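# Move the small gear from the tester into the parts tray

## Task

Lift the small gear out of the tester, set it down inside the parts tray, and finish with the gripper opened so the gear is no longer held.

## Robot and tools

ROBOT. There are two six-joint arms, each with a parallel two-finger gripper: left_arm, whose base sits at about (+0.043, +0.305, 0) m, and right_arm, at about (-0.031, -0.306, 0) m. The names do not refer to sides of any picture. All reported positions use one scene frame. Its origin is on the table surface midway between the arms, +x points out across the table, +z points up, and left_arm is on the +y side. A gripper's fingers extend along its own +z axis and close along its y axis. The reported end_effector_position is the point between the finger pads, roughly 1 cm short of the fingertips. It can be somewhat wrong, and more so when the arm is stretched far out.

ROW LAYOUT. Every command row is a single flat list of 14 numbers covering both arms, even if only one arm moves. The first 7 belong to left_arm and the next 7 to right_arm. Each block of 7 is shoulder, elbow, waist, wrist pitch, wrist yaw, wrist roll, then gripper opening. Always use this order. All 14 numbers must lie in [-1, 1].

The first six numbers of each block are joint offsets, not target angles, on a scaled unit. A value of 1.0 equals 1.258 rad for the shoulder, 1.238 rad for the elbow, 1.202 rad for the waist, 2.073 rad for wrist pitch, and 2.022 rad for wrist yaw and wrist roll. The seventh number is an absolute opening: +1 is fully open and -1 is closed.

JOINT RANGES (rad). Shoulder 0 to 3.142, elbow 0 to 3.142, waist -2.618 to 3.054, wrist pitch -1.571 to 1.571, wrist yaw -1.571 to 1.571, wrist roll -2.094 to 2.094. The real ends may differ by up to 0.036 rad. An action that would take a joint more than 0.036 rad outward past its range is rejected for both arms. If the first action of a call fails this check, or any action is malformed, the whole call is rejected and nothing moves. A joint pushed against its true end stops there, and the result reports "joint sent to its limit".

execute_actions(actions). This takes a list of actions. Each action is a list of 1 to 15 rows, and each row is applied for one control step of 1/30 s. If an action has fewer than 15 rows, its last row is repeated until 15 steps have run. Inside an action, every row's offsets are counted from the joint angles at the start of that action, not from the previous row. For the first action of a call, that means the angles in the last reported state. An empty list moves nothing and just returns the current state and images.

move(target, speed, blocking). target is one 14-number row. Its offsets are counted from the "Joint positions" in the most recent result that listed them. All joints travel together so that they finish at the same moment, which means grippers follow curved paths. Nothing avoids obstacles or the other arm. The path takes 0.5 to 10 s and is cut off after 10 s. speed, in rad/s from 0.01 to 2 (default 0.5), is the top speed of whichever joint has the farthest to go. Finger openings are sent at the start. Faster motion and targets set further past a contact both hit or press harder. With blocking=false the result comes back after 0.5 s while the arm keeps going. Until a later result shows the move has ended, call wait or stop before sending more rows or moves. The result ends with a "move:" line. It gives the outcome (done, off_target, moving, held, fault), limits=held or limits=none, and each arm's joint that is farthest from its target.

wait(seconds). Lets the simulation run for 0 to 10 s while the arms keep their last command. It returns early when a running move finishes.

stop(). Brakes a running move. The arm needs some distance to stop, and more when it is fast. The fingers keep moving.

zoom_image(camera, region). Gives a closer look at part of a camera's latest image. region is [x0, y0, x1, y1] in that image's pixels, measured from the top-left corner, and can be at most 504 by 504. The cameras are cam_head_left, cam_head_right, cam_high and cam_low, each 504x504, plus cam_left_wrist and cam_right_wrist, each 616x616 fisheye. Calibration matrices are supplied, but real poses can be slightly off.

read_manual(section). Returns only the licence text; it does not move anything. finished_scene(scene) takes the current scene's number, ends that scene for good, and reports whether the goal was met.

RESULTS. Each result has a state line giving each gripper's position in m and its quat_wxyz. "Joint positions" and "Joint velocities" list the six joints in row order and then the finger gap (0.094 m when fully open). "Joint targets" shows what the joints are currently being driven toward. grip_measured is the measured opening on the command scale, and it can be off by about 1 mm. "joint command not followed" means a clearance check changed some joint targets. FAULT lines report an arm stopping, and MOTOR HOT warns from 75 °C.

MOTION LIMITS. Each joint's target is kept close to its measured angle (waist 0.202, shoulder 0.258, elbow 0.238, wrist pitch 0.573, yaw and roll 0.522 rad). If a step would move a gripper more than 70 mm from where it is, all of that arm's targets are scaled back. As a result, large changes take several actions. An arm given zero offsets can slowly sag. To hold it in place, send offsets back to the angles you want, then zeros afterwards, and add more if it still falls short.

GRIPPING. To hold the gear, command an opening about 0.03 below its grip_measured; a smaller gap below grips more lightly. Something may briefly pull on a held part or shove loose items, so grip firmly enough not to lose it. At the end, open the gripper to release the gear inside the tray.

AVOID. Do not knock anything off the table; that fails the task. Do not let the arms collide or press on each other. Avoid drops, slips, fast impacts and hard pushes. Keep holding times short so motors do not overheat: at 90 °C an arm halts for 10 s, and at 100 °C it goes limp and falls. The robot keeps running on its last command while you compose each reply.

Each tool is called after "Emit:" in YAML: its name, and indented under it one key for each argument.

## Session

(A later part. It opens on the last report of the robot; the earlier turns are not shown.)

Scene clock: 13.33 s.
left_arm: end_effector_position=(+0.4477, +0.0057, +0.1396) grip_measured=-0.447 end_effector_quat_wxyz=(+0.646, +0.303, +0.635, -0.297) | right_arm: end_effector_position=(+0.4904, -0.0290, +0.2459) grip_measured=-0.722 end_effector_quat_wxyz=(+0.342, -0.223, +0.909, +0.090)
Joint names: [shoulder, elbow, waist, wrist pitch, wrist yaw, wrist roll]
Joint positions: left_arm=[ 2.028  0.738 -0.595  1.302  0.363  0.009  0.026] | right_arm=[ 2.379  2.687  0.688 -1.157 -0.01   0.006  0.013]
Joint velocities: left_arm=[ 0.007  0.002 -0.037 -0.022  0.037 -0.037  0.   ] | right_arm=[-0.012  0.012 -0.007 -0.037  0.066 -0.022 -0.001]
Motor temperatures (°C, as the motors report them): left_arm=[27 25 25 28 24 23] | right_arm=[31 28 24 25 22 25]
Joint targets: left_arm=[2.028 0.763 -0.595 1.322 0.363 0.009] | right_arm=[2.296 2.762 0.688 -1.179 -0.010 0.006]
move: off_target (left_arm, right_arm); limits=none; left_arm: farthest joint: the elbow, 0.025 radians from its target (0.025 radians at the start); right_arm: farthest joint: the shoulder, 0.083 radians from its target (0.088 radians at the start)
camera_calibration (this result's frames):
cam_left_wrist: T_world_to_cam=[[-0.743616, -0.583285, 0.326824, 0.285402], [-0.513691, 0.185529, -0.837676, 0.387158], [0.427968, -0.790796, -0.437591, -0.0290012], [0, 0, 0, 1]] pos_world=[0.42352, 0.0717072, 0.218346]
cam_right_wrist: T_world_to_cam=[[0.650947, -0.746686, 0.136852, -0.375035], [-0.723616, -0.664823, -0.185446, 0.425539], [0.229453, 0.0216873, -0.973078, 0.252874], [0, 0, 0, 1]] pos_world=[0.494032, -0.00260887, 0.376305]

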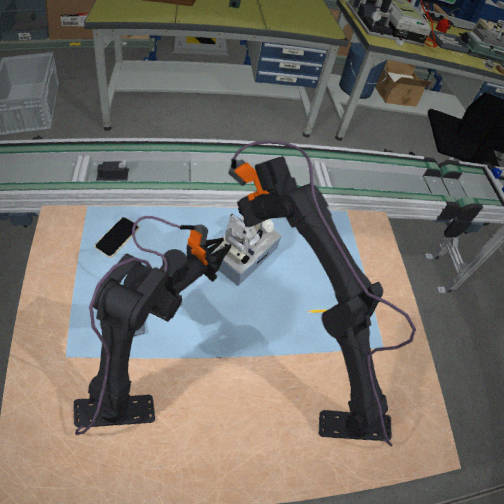

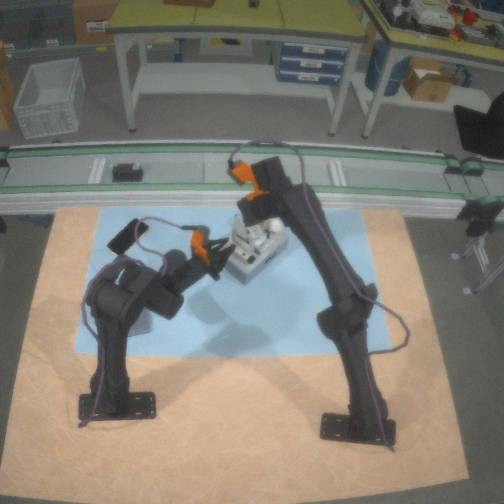

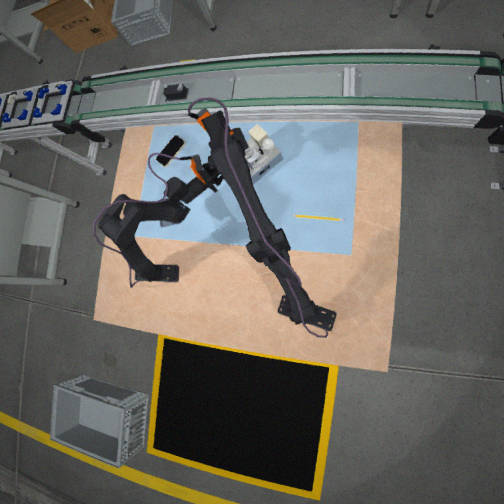

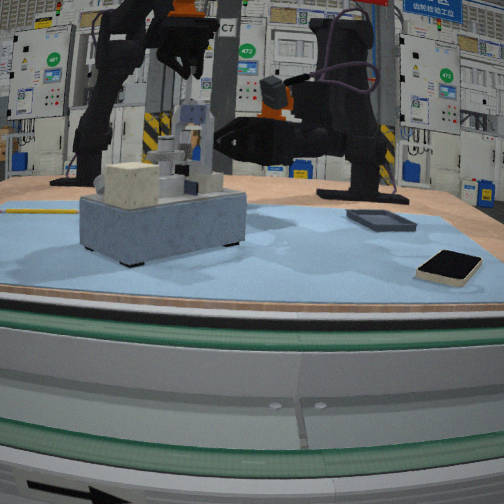

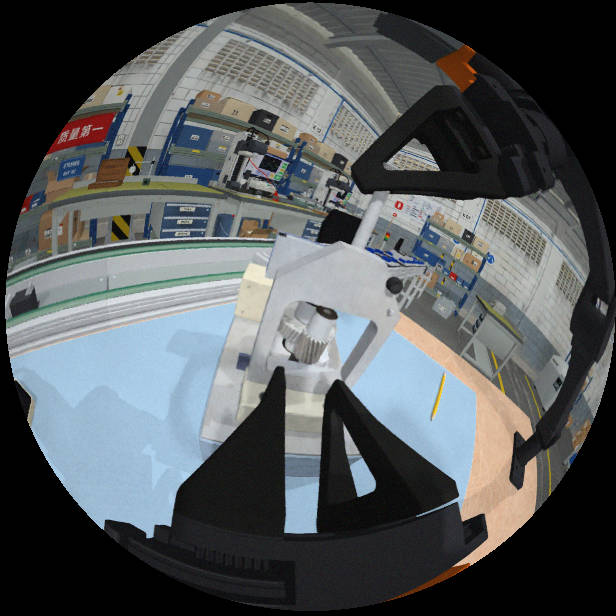

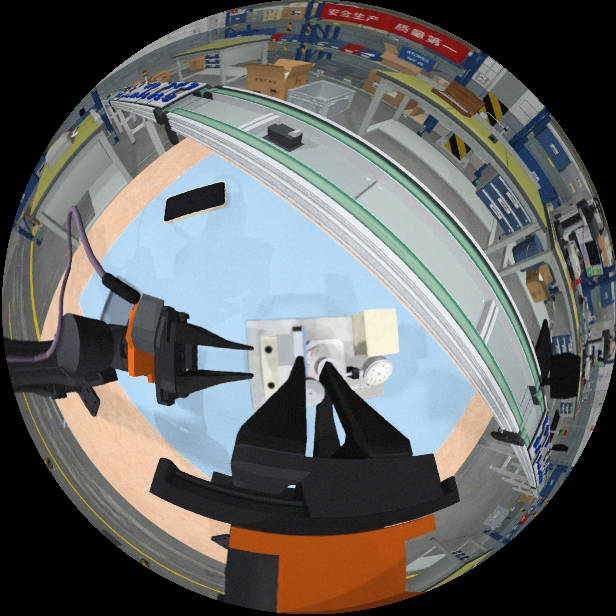

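Emit:
move:
  target: [0.13,0.244,-0.05,-0.064,-0.02,0,-0.45,-0.066,0.06,0,-0.01,0,0,-1]
  speed: 0.12

Emit:
zoom_image:
  camera: "cam_left_wrist"
  region: [200, 240, 440, 480]

Emit:
zoom_image:
  camera: "cam_low"
  region: [120, 40, 320, 210]

Scene clock: 16.30 s.
left_arm: end_effector_position=(+0.4810, -0.0416, +0.1352) grip_measured=-0.448 end_effector_quat_wxyz=(+0.643, +0.314, +0.627, -0.308) | right_arm: end_effector_position=(+0.4909, -0.0287, +0.2420) grip_measured=-0.722 end_effector_quat_wxyz=(+0.337, -0.223, +0.910, +0.089)
Joint names: [shoulder, elbow, waist, wrist pitch, wrist yaw, wrist roll]
Joint positions: left_arm=[ 2.174  0.987 -0.644  1.205  0.348  0.012  0.026] | right_arm=[ 2.393  2.702  0.688 -1.167 -0.01   0.006  0.013]
Joint velocities: left_arm=[-0.002 -0.012 -0.022 -0.022 -0.051 -0.022 -0.001] | right_arm=[ 0.007  0.002 -0.007  0.007  0.051 -0.022  0.001]
Motor temperatures (°C, as the motors report them): left_arm=[28 25 25 28 24 23] | right_arm=[35 29 24 25 22 25]
Joint targets: left_arm=[2.192 1.040 -0.655 1.169 0.323 0.009] | right_arm=[2.298 2.761 0.688 -1.177 -0.010 0.006]
move: off_target (left_arm, right_arm); limits=none; left_arm: farthest joint: the elbow, 0.053 radians from its target (0.302 radians at the start); right_arm: farthest joint: the shoulder, 0.097 radians from its target (0.083 radians at the start)
camera_calibration (this result's frames):
cam_left_wrist: T_world_to_cam=[[-0.765489, -0.557159, 0.32187, 0.29626], [-0.501039, 0.202277, -0.841453, 0.404501], [0.403717, -0.805393, -0.434, -0.0719784], [0, 0, 0, 1]] pos_world=[0.458513, 0.0252717, 0.213773]
cam_right_wrist: T_world_to_cam=[[0.652094, -0.746085, 0.134654, -0.374628], [-0.725144, -0.665624, -0.176382, 0.423841], [0.221225, 0.0173745, -0.975068, 0.253305], [0, 0, 0, 1]] pos_world=[0.495601, -0.00178631, 0.372193]

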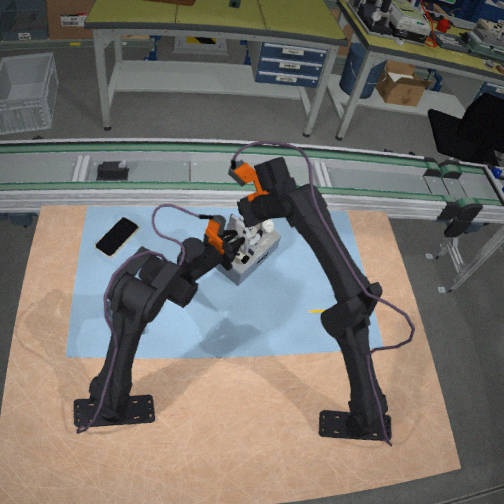

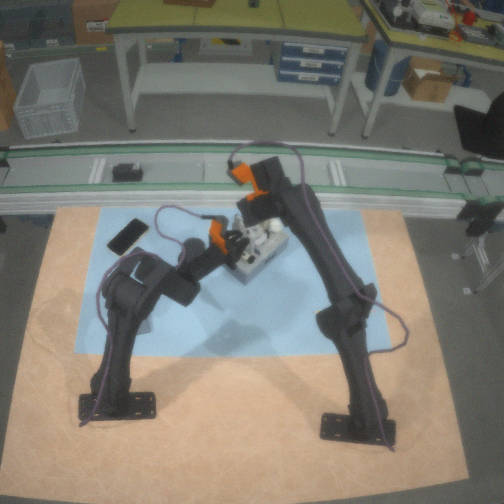

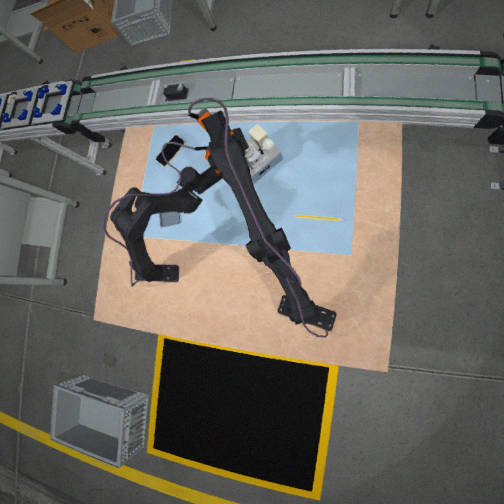

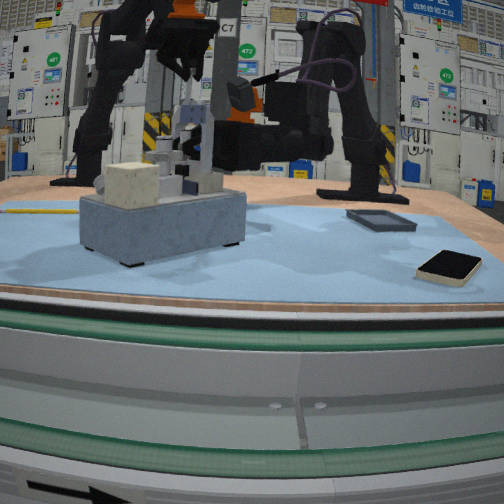

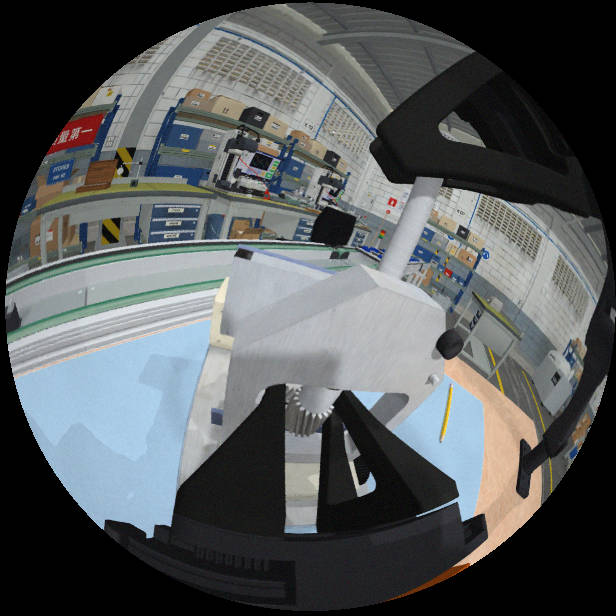

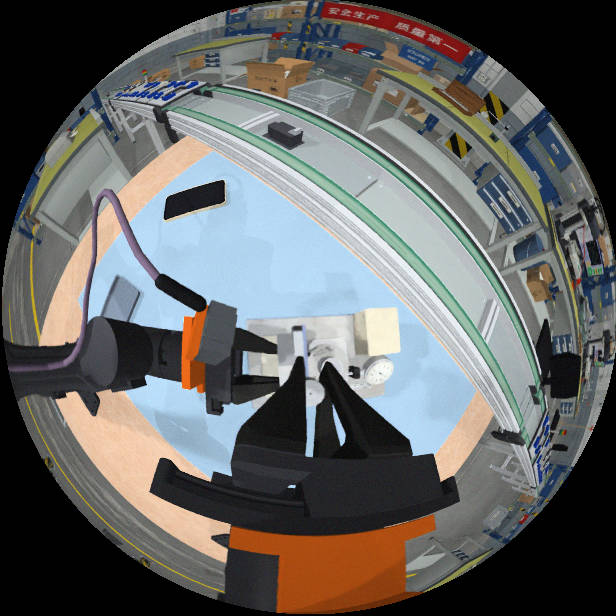

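Region (200, 240, 440, 480) of cam_left_wrist's 616x616 image, scaled by 2.100, with more detail than that image has.

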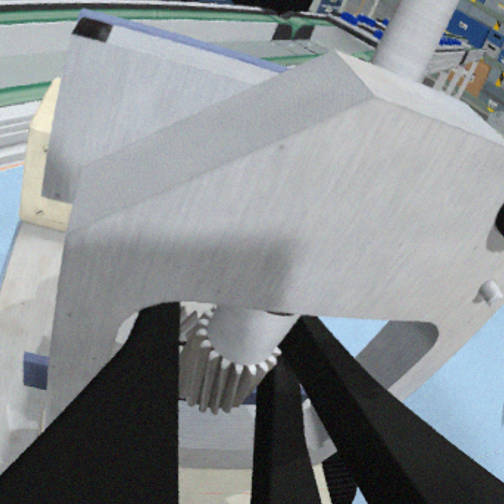

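Region (120, 40, 320, 210) of cam_low's 504x504 image, scaled by 2.520, with more detail than that image has; it fills the top 428 rows of this view, and the rest is white.

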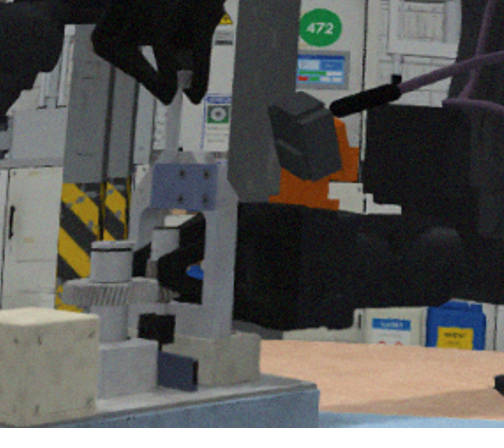

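Emit:
move:
  target: [0.004,0.02,0,0,0,0,-0.95,-0.075,0.05,0,0,0,0,-1]
  speed: 0.1

Scene clock: 17.90 s.
left_arm: end_effector_position=(+0.4794, -0.0420, +0.1353) grip_measured=-0.632 end_effector_quat_wxyz=(+0.642, +0.316, +0.625, -0.311) | right_arm: end_effector_position=(+0.4907, -0.0288, +0.2428) grip_measured=-0.722 end_effector_quat_wxyz=(+0.338, -0.223, +0.910, +0.089)
Joint names: [shoulder, elbow, waist, wrist pitch, wrist yaw, wrist roll]
Joint positions: left_arm=[ 2.174  0.983 -0.644  1.211  0.357  0.011  0.017] | right_arm=[ 2.391  2.7    0.688 -1.166 -0.01   0.006  0.013]
Joint velocities: left_arm=[-0.007  0.007 -0.022 -0.007  0.022 -0.081 -0.001] | right_arm=[ 0.002  0.017 -0.007  0.007  0.051  0.022  0.   ]
Motor temperatures (°C, as the motors report them): left_arm=[28 25 25 28 24 23] | right_arm=[36 29 24 25 22 25]
Joint targets: left_arm=[2.179 1.011 -0.644 1.205 0.348 0.012] | right_arm=[2.299 2.763 0.688 -1.167 -0.010 0.006]
move: off_target (left_arm, right_arm); limits=none; left_arm: farthest joint: the elbow, 0.029 radians from its target (0.025 radians at the start); right_arm: farthest joint: the shoulder, 0.092 radians from its target (0.094 radians at the start)
camera_calibration (this result's frames):
cam_left_wrist: T_world_to_cam=[[-0.770199, -0.550338, 0.322367, 0.297256], [-0.498722, 0.204593, -0.842269, 0.402867], [0.397579, -0.809487, -0.432044, -0.069085], [0, 0, 0, 1]] pos_world=[0.457332, 0.0252436, 0.213649]
cam_right_wrist: T_world_to_cam=[[0.651911, -0.74618, 0.135006, -0.374696], [-0.724905, -0.665499, -0.177834, 0.424068], [0.222542, 0.0180651, -0.974756, 0.253396], [0, 0, 0, 1]] pos_world=[0.495286, -0.00195131, 0.372999]

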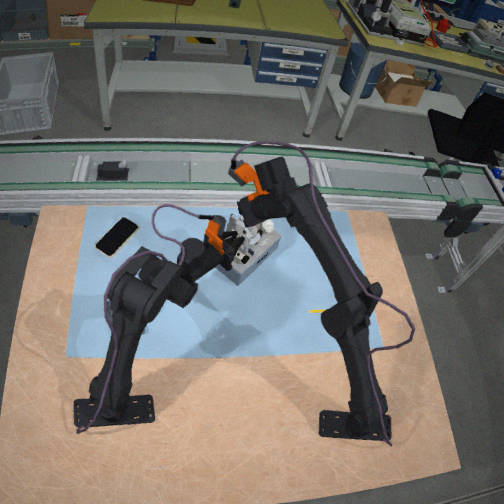

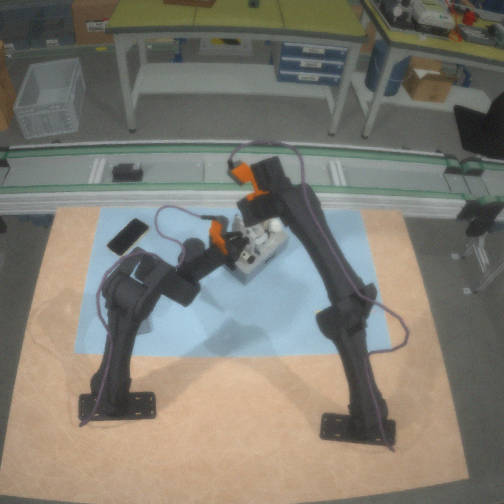

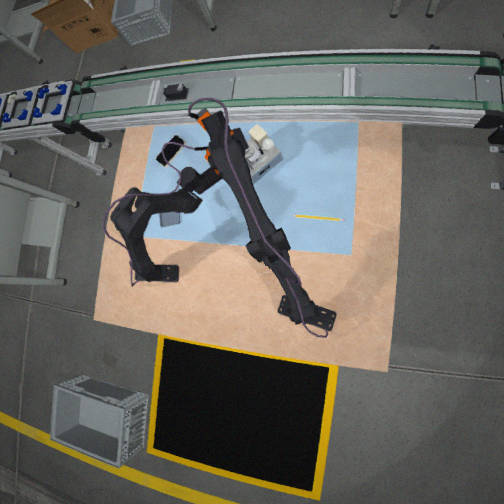

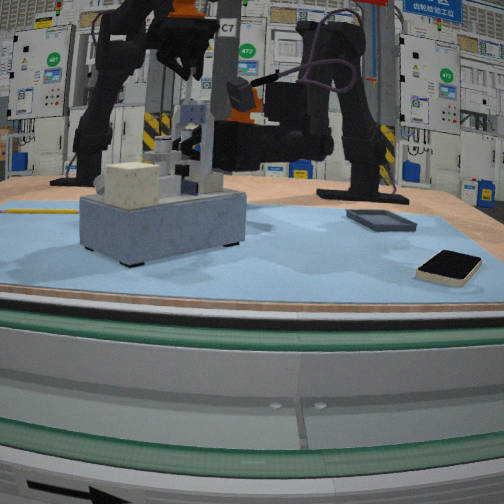

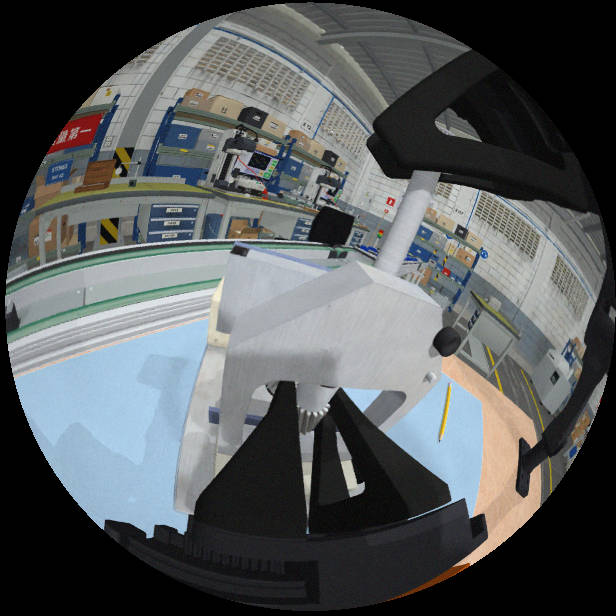

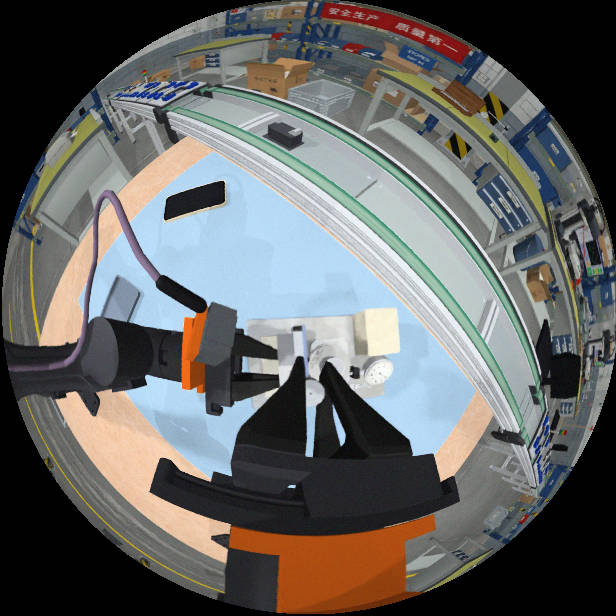

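Emit:
move:
  target: [-0.116,-0.174,0.041,0.044,0,0,-0.95,-0.075,0.05,0,0,0,0,-1]
  speed: 0.1

Emit:
move:
  target: [-0.2,0.02,0.05,0,0,0,-0.95,-0.03,-0.05,0,0,0,0,-1]
  speed: 0.2

Scene clock: 21.13 s.
left_arm: end_effector_position=(+0.4535, -0.0011, +0.1277) grip_measured=-0.632 end_effector_quat_wxyz=(+0.634, +0.304, +0.647, -0.294) | right_arm: end_effector_position=(+0.4908, -0.0288, +0.2405) grip_measured=-0.722 end_effector_quat_wxyz=(+0.336, -0.223, +0.911, +0.089)
Joint names: [shoulder, elbow, waist, wrist pitch, wrist yaw, wrist roll]
Joint positions: left_arm=[ 2.06   0.774 -0.605  1.263  0.352  0.013  0.017] | right_arm=[ 2.391  2.694  0.688 -1.164 -0.01   0.006  0.013]
Joint velocities: left_arm=[ 0.017  0.002 -0.012  0.051  0.081  0.11   0.   ] | right_arm=[-0.012 -0.002 -0.017  0.037 -0.007 -0.022  0.   ]
Motor temperatures (°C, as the motors report them): left_arm=[28 25 25 29 24 23] | right_arm=[39 30 24 26 22 25]
Joint targets: left_arm=[2.028 0.768 -0.595 1.302 0.357 0.011] | right_arm=[2.301 2.759 0.688 -1.166 -0.010 0.006]
move: off_target (left_arm, right_arm); limits=none; left_arm: farthest joint: the wrist pitch, 0.040 radians from its target (0.092 radians at the start); right_arm: farthest joint: the shoulder, 0.094 radians from its target (0.094 radians at the start)
camera_calibration (this result's frames):
cam_left_wrist: T_world_to_cam=[[-0.733484, -0.591477, 0.334898, 0.283981], [-0.536657, 0.20157, -0.819371, 0.389543], [0.417133, -0.780721, -0.465269, -0.0335357], [0, 0, 0, 1]] pos_world=[0.431336, 0.0632659, 0.208473]
cam_right_wrist: T_world_to_cam=[[0.652457, -0.745894, 0.133947, -0.374415], [-0.725617, -0.665872, -0.173478, 0.42302], [0.218588, 0.0159925, -0.975686, 0.253331], [0, 0, 0, 1]] pos_world=[0.495865, -0.00164824, 0.370708]

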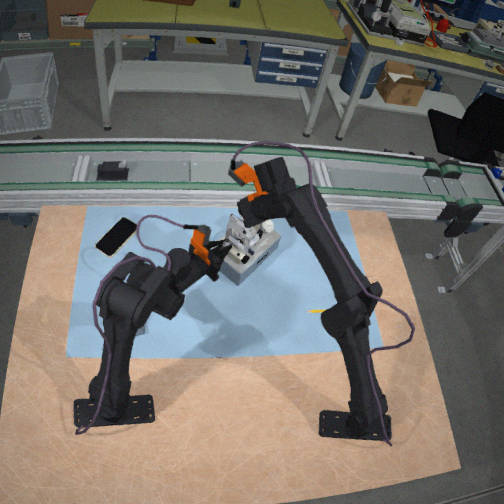

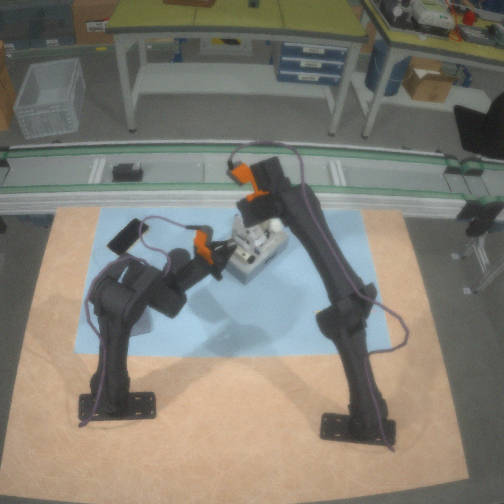

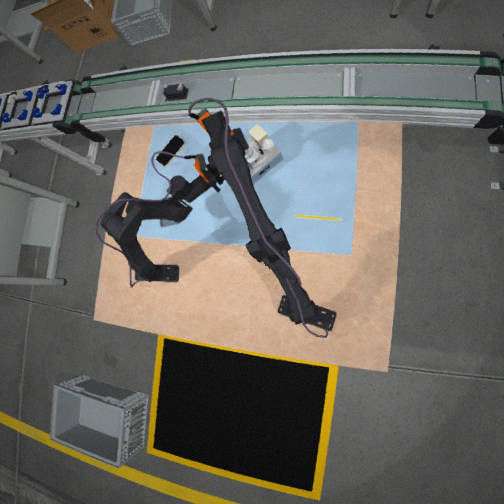

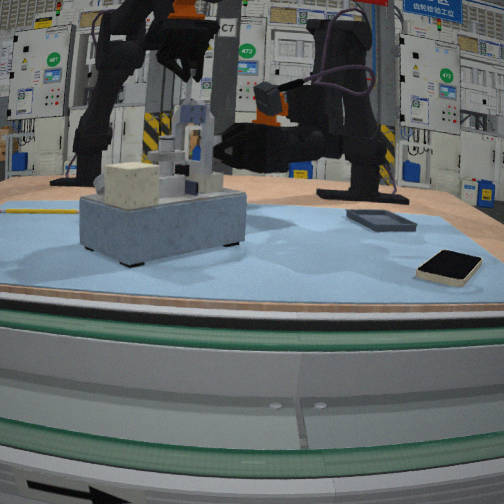

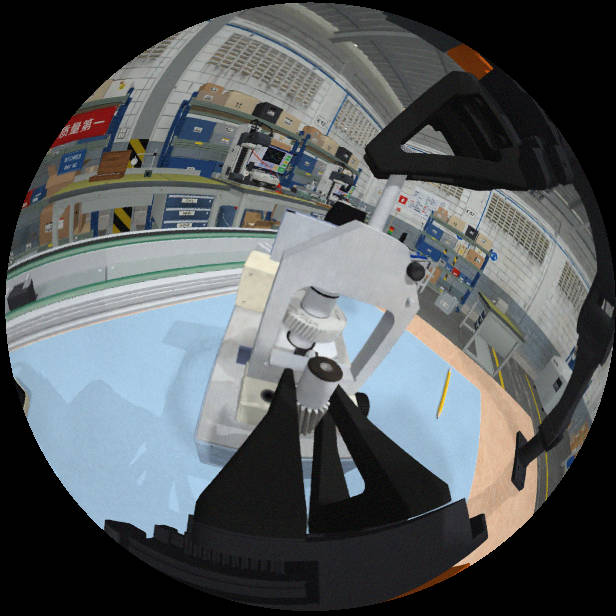

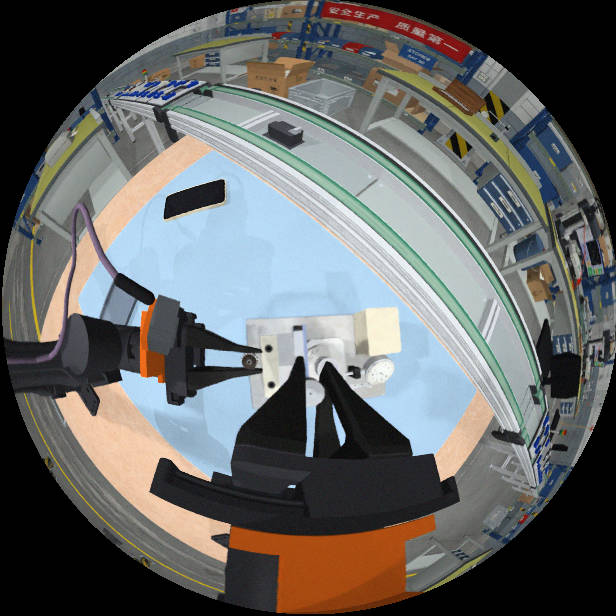

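Scene clock: 22.73 s.
left_arm: end_effector_position=(+0.4562, +0.0264, +0.2339) grip_measured=-0.632 end_effector_quat_wxyz=(+0.714, +0.282, +0.576, -0.281) | right_arm: end_effector_position=(+0.4911, -0.0286, +0.2205) grip_measured=-0.722 end_effector_quat_wxyz=(+0.318, -0.225, +0.917, +0.084)
Joint names: [shoulder, elbow, waist, wrist pitch, wrist yaw, wrist roll]
Joint positions: left_arm=[ 1.835  0.774 -0.554  1.253  0.352  0.013  0.017] | right_arm=[ 2.395  2.638  0.688 -1.144 -0.01   0.006  0.013]
Joint velocities: left_arm=[-0.007 -0.002 -0.002 -0.022 -0.081  0.007 -0.   ] | right_arm=[-0.012  0.007 -0.007  0.051 -0.081 -0.051 -0.   ]
Motor temperatures (°C, as the motors report them): left_arm=[29 25 25 29 24 23] | right_arm=[39 29 24 26 22 25]
Joint targets: left_arm=[1.808 0.798 -0.544 1.263 0.352 0.013] | right_arm=[2.354 2.632 0.688 -1.165 -0.010 0.006]
move: off_target (left_arm, right_arm); limits=none; left_arm: farthest joint: the shoulder, 0.027 radians from its target (0.252 radians at the start); right_arm: farthest joint: the shoulder, 0.041 radians from its target (0.038 radians at the start)
camera_calibration (this result's frames):
cam_left_wrist: T_world_to_cam=[[-0.759152, -0.599016, 0.254692, 0.297309], [-0.379082, 0.0887881, -0.921094, 0.427362], [0.529136, -0.795799, -0.29448, -0.054458], [0, 0, 0, 1]] pos_world=[0.416524, 0.0968106, 0.301881]
cam_right_wrist: T_world_to_cam=[[0.657001, -0.743513, 0.124657, -0.371937], [-0.731048, -0.668719, -0.13559, 0.414139], [0.184173, -0.00204739, -0.982892, 0.251709], [0, 0, 0, 1]] pos_world=[0.500761, 0.000918168, 0.34992]

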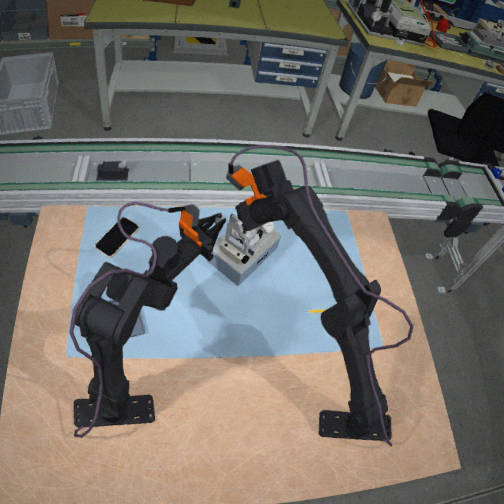

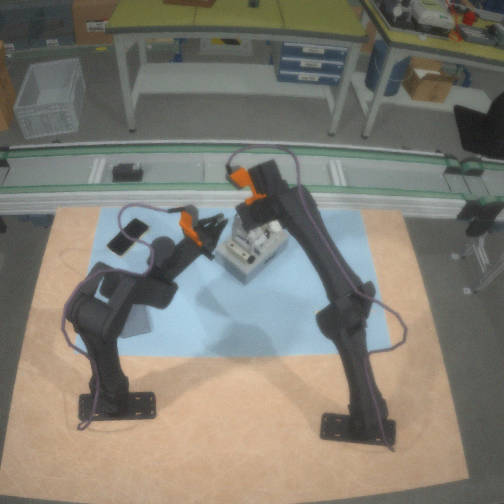

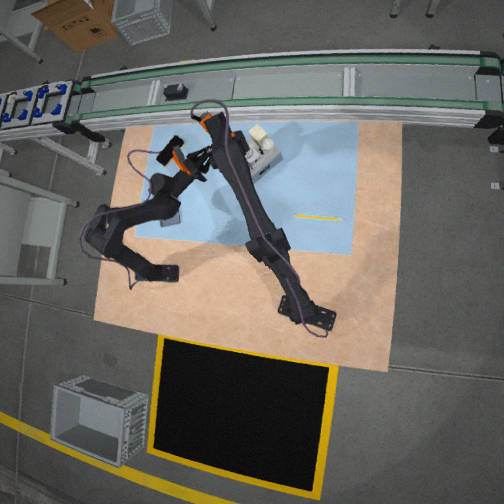

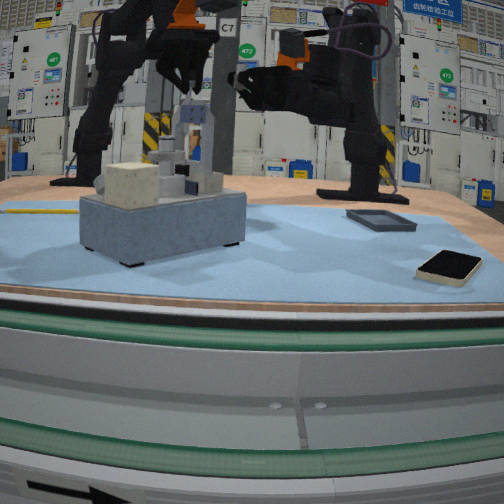

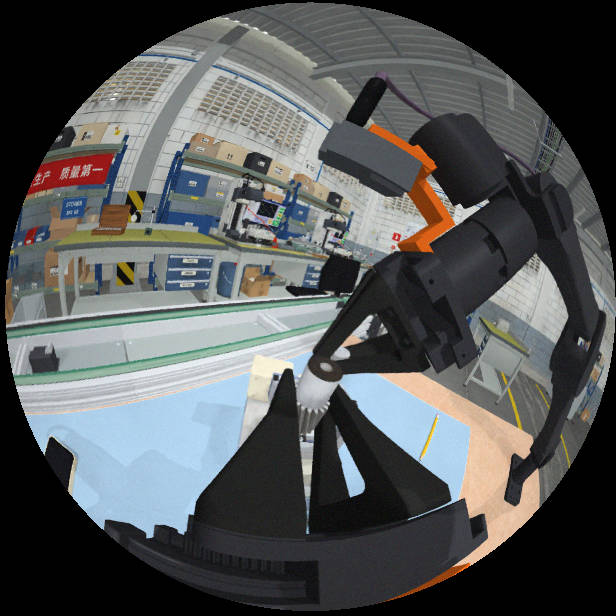

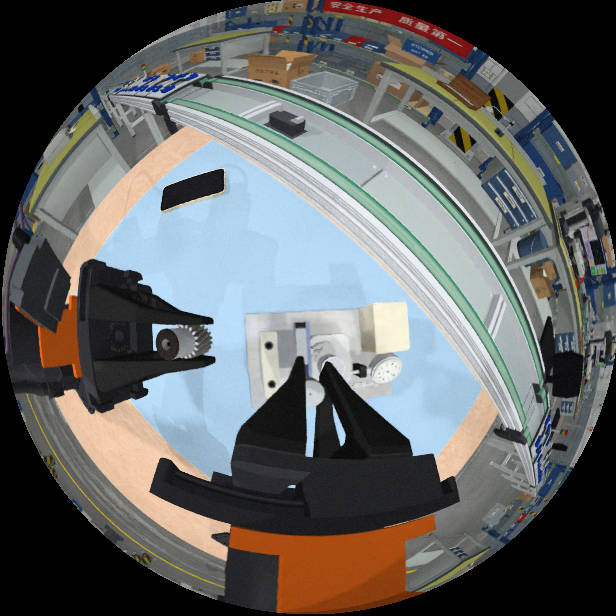

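Emit:
move:
  target: [-0.485,0.012,0.303,-0.921,-0.174,0,-0.95,0,0,0,0,0,0,0]
  speed: 0.6

Scene clock: 26.80 s.
left_arm: end_effector_position=(+0.3303, +0.2705, +0.0857) grip_measured=-0.632 end_effector_quat_wxyz=(+0.220, +0.065, +0.973, -0.016) | right_arm: end_effector_position=(+0.4912, -0.0286, +0.2206) grip_measured=-0.003 end_effector_quat_wxyz=(+0.318, -0.225, +0.917, +0.084)
Joint names: [shoulder, elbow, waist, wrist pitch, wrist yaw, wrist roll]
Joint positions: left_arm=[ 1.251  0.774 -0.199 -0.649  0.008  0.013  0.017] | right_arm=[ 2.395  2.638  0.688 -1.144 -0.01   0.006  0.047]
Joint velocities: left_arm=[-0.012 -0.007  0.007 -0.007 -0.051  0.022 -0.001] | right_arm=[-0.007  0.007 -0.012 -0.037 -0.022  0.007  0.   ]
Motor temperatures (°C, as the motors report them): left_arm=[29 26 25 29 24 23] | right_arm=[39 29 24 26 22 25]
Joint targets: left_arm=[1.225 0.789 -0.190 -0.657 -0.000 0.013] | right_arm=[2.395 2.638 0.688 -1.144 -0.010 0.006]
move: off_target (left_arm); limits=none; left_arm: farthest joint: the shoulder, 0.026 radians from its target (0.610 radians at the start); right_arm: farthest joint: the waist, 0.000 radians from its target (0.000 radians at the start)
camera_calibration (this result's frames):
cam_left_wrist: T_world_to_cam=[[0.168467, -0.971038, 0.169421, 0.187276], [-0.984496, -0.157239, 0.0777395, 0.402364], [-0.0488485, -0.179891, -0.982473, 0.246024], [0, 0, 0, 1]] pos_world=[0.376594, 0.289376, 0.178704]
cam_right_wrist: T_world_to_cam=[[0.656958, -0.743535, 0.124747, -0.371962], [-0.731002, -0.668695, -0.135955, 0.414277], [0.184505, -0.00187332, -0.98283, 0.251583], [0, 0, 0, 1]] pos_world=[0.500783, 0.000929781, 0.349988]

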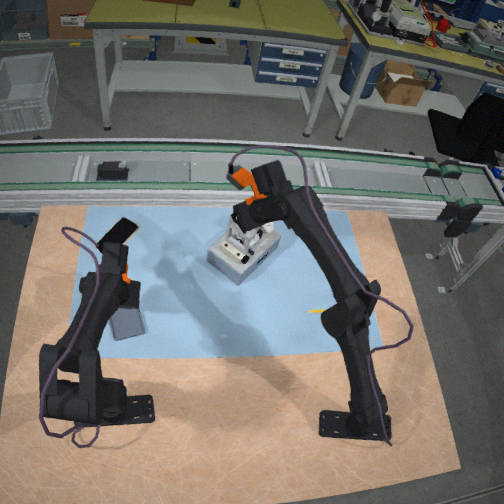

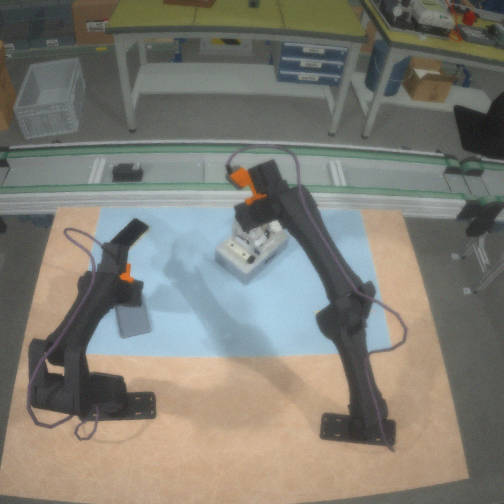

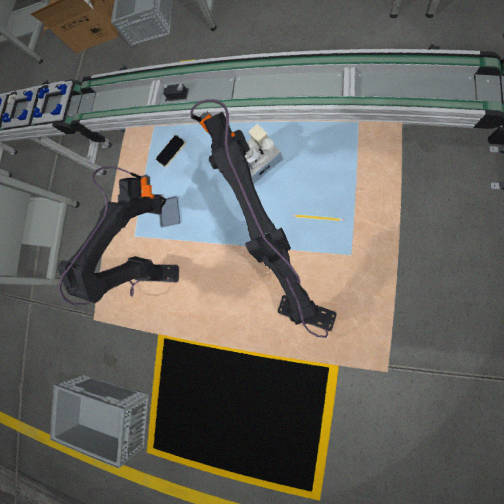

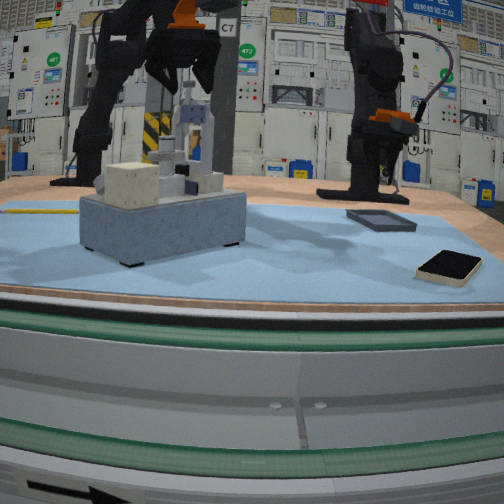

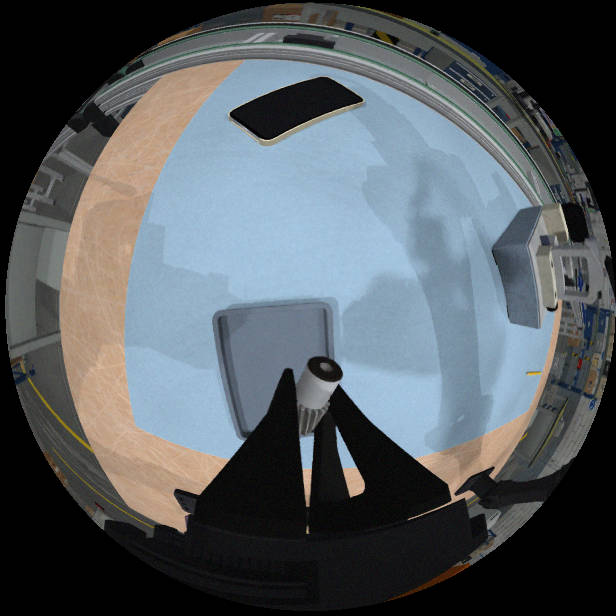

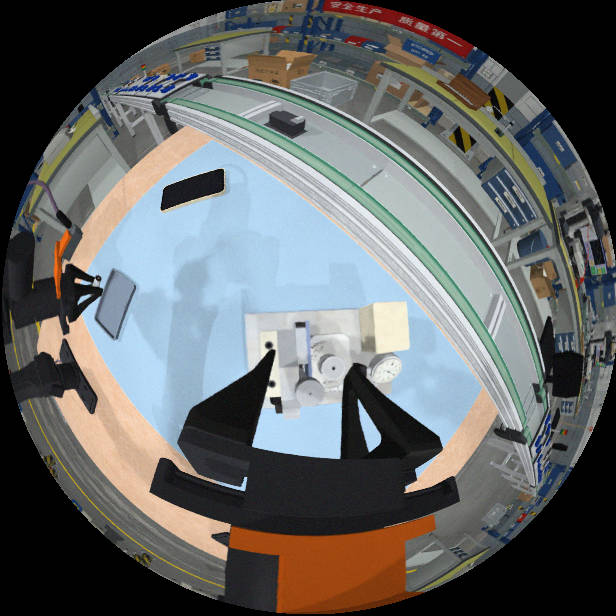

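Emit:
move:
  target: [0.13,0.02,0.125,0.03,0,0,-0.95,0,0,0,0,0,0,0]
  speed: 0.3

Scene clock: 28.03 s.
left_arm: end_effector_position=(+0.3320, +0.3114, +0.0456) grip_measured=-0.632 end_effector_quat_wxyz=(+0.159, -0.005, +0.987, -0.001) | right_arm: end_effector_position=(+0.4912, -0.0286, +0.2206) grip_measured=-0.003 end_effector_quat_wxyz=(+0.318, -0.225, +0.917, +0.084)
Joint names: [shoulder, elbow, waist, wrist pitch, wrist yaw, wrist roll]
Joint positions: left_arm=[ 1.412  0.774 -0.058 -0.613  0.009  0.013  0.017] | right_arm=[ 2.395  2.638  0.688 -1.144 -0.01   0.006  0.047]
Joint velocities: left_arm=[-0.002 -0.012  0.007  0.007  0.022 -0.051 -0.   ] | right_arm=[-0.017  0.007 -0.017  0.051  0.11   0.022 -0.   ]
Motor temperatures (°C, as the motors report them): left_arm=[28 26 25 29 24 23] | right_arm=[39 29 24 26 22 25]
Joint targets: left_arm=[1.414 0.798 -0.049 -0.587 0.008 0.013] | right_arm=[2.395 2.638 0.688 -1.144 -0.010 0.006]
move: off_target (left_arm); limits=none; left_arm: farthest joint: the wrist pitch, 0.026 radians from its target (0.062 radians at the start); right_arm: farthest joint: the waist, 0.000 radians from its target (0.000 radians at the start)
camera_calibration (this result's frames):
cam_left_wrist: T_world_to_cam=[[0.322936, -0.936981, 0.13334, 0.173186], [-0.935202, -0.294297, 0.196942, 0.434449], [-0.145289, -0.188299, -0.971306, 0.248251], [0, 0, 0, 1]] pos_world=[0.386438, 0.336874, 0.132474]
cam_right_wrist: T_world_to_cam=[[0.656958, -0.743535, 0.124747, -0.371962], [-0.731002, -0.668695, -0.135955, 0.414277], [0.184505, -0.00187332, -0.98283, 0.251583], [0, 0, 0, 1]] pos_world=[0.500783, 0.000929781, 0.349988]

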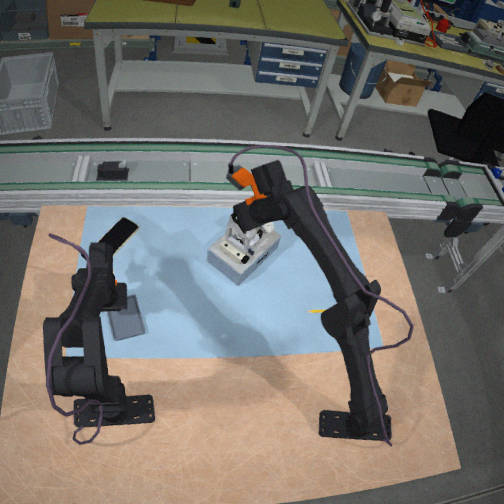

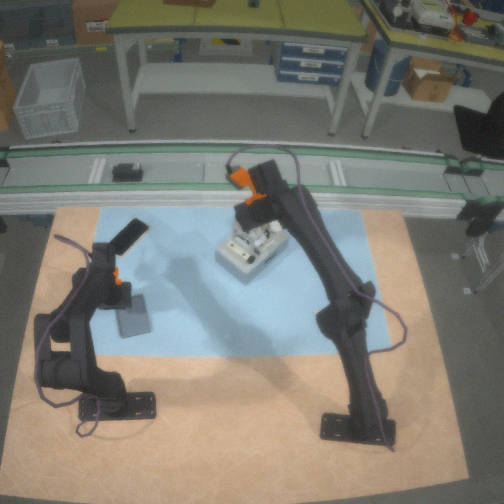

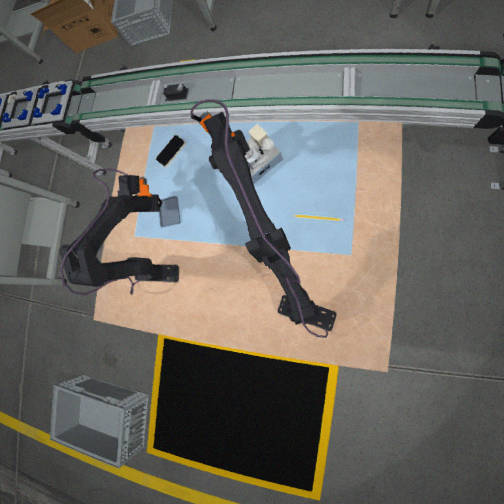

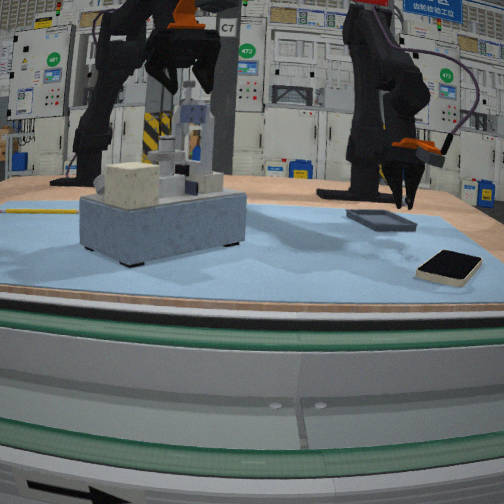

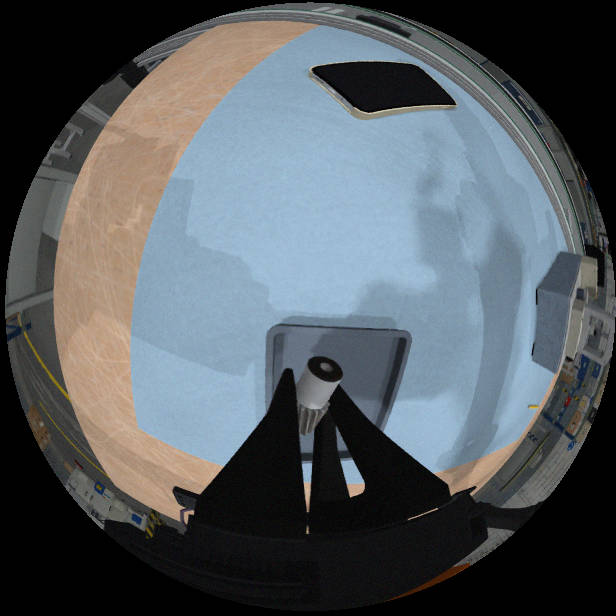

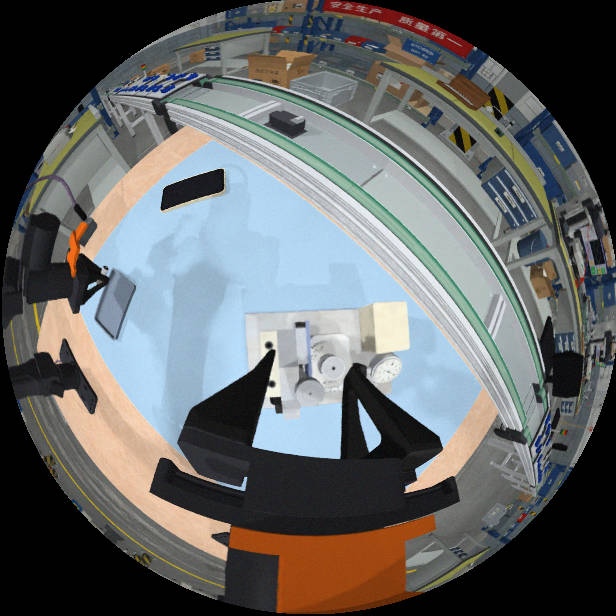

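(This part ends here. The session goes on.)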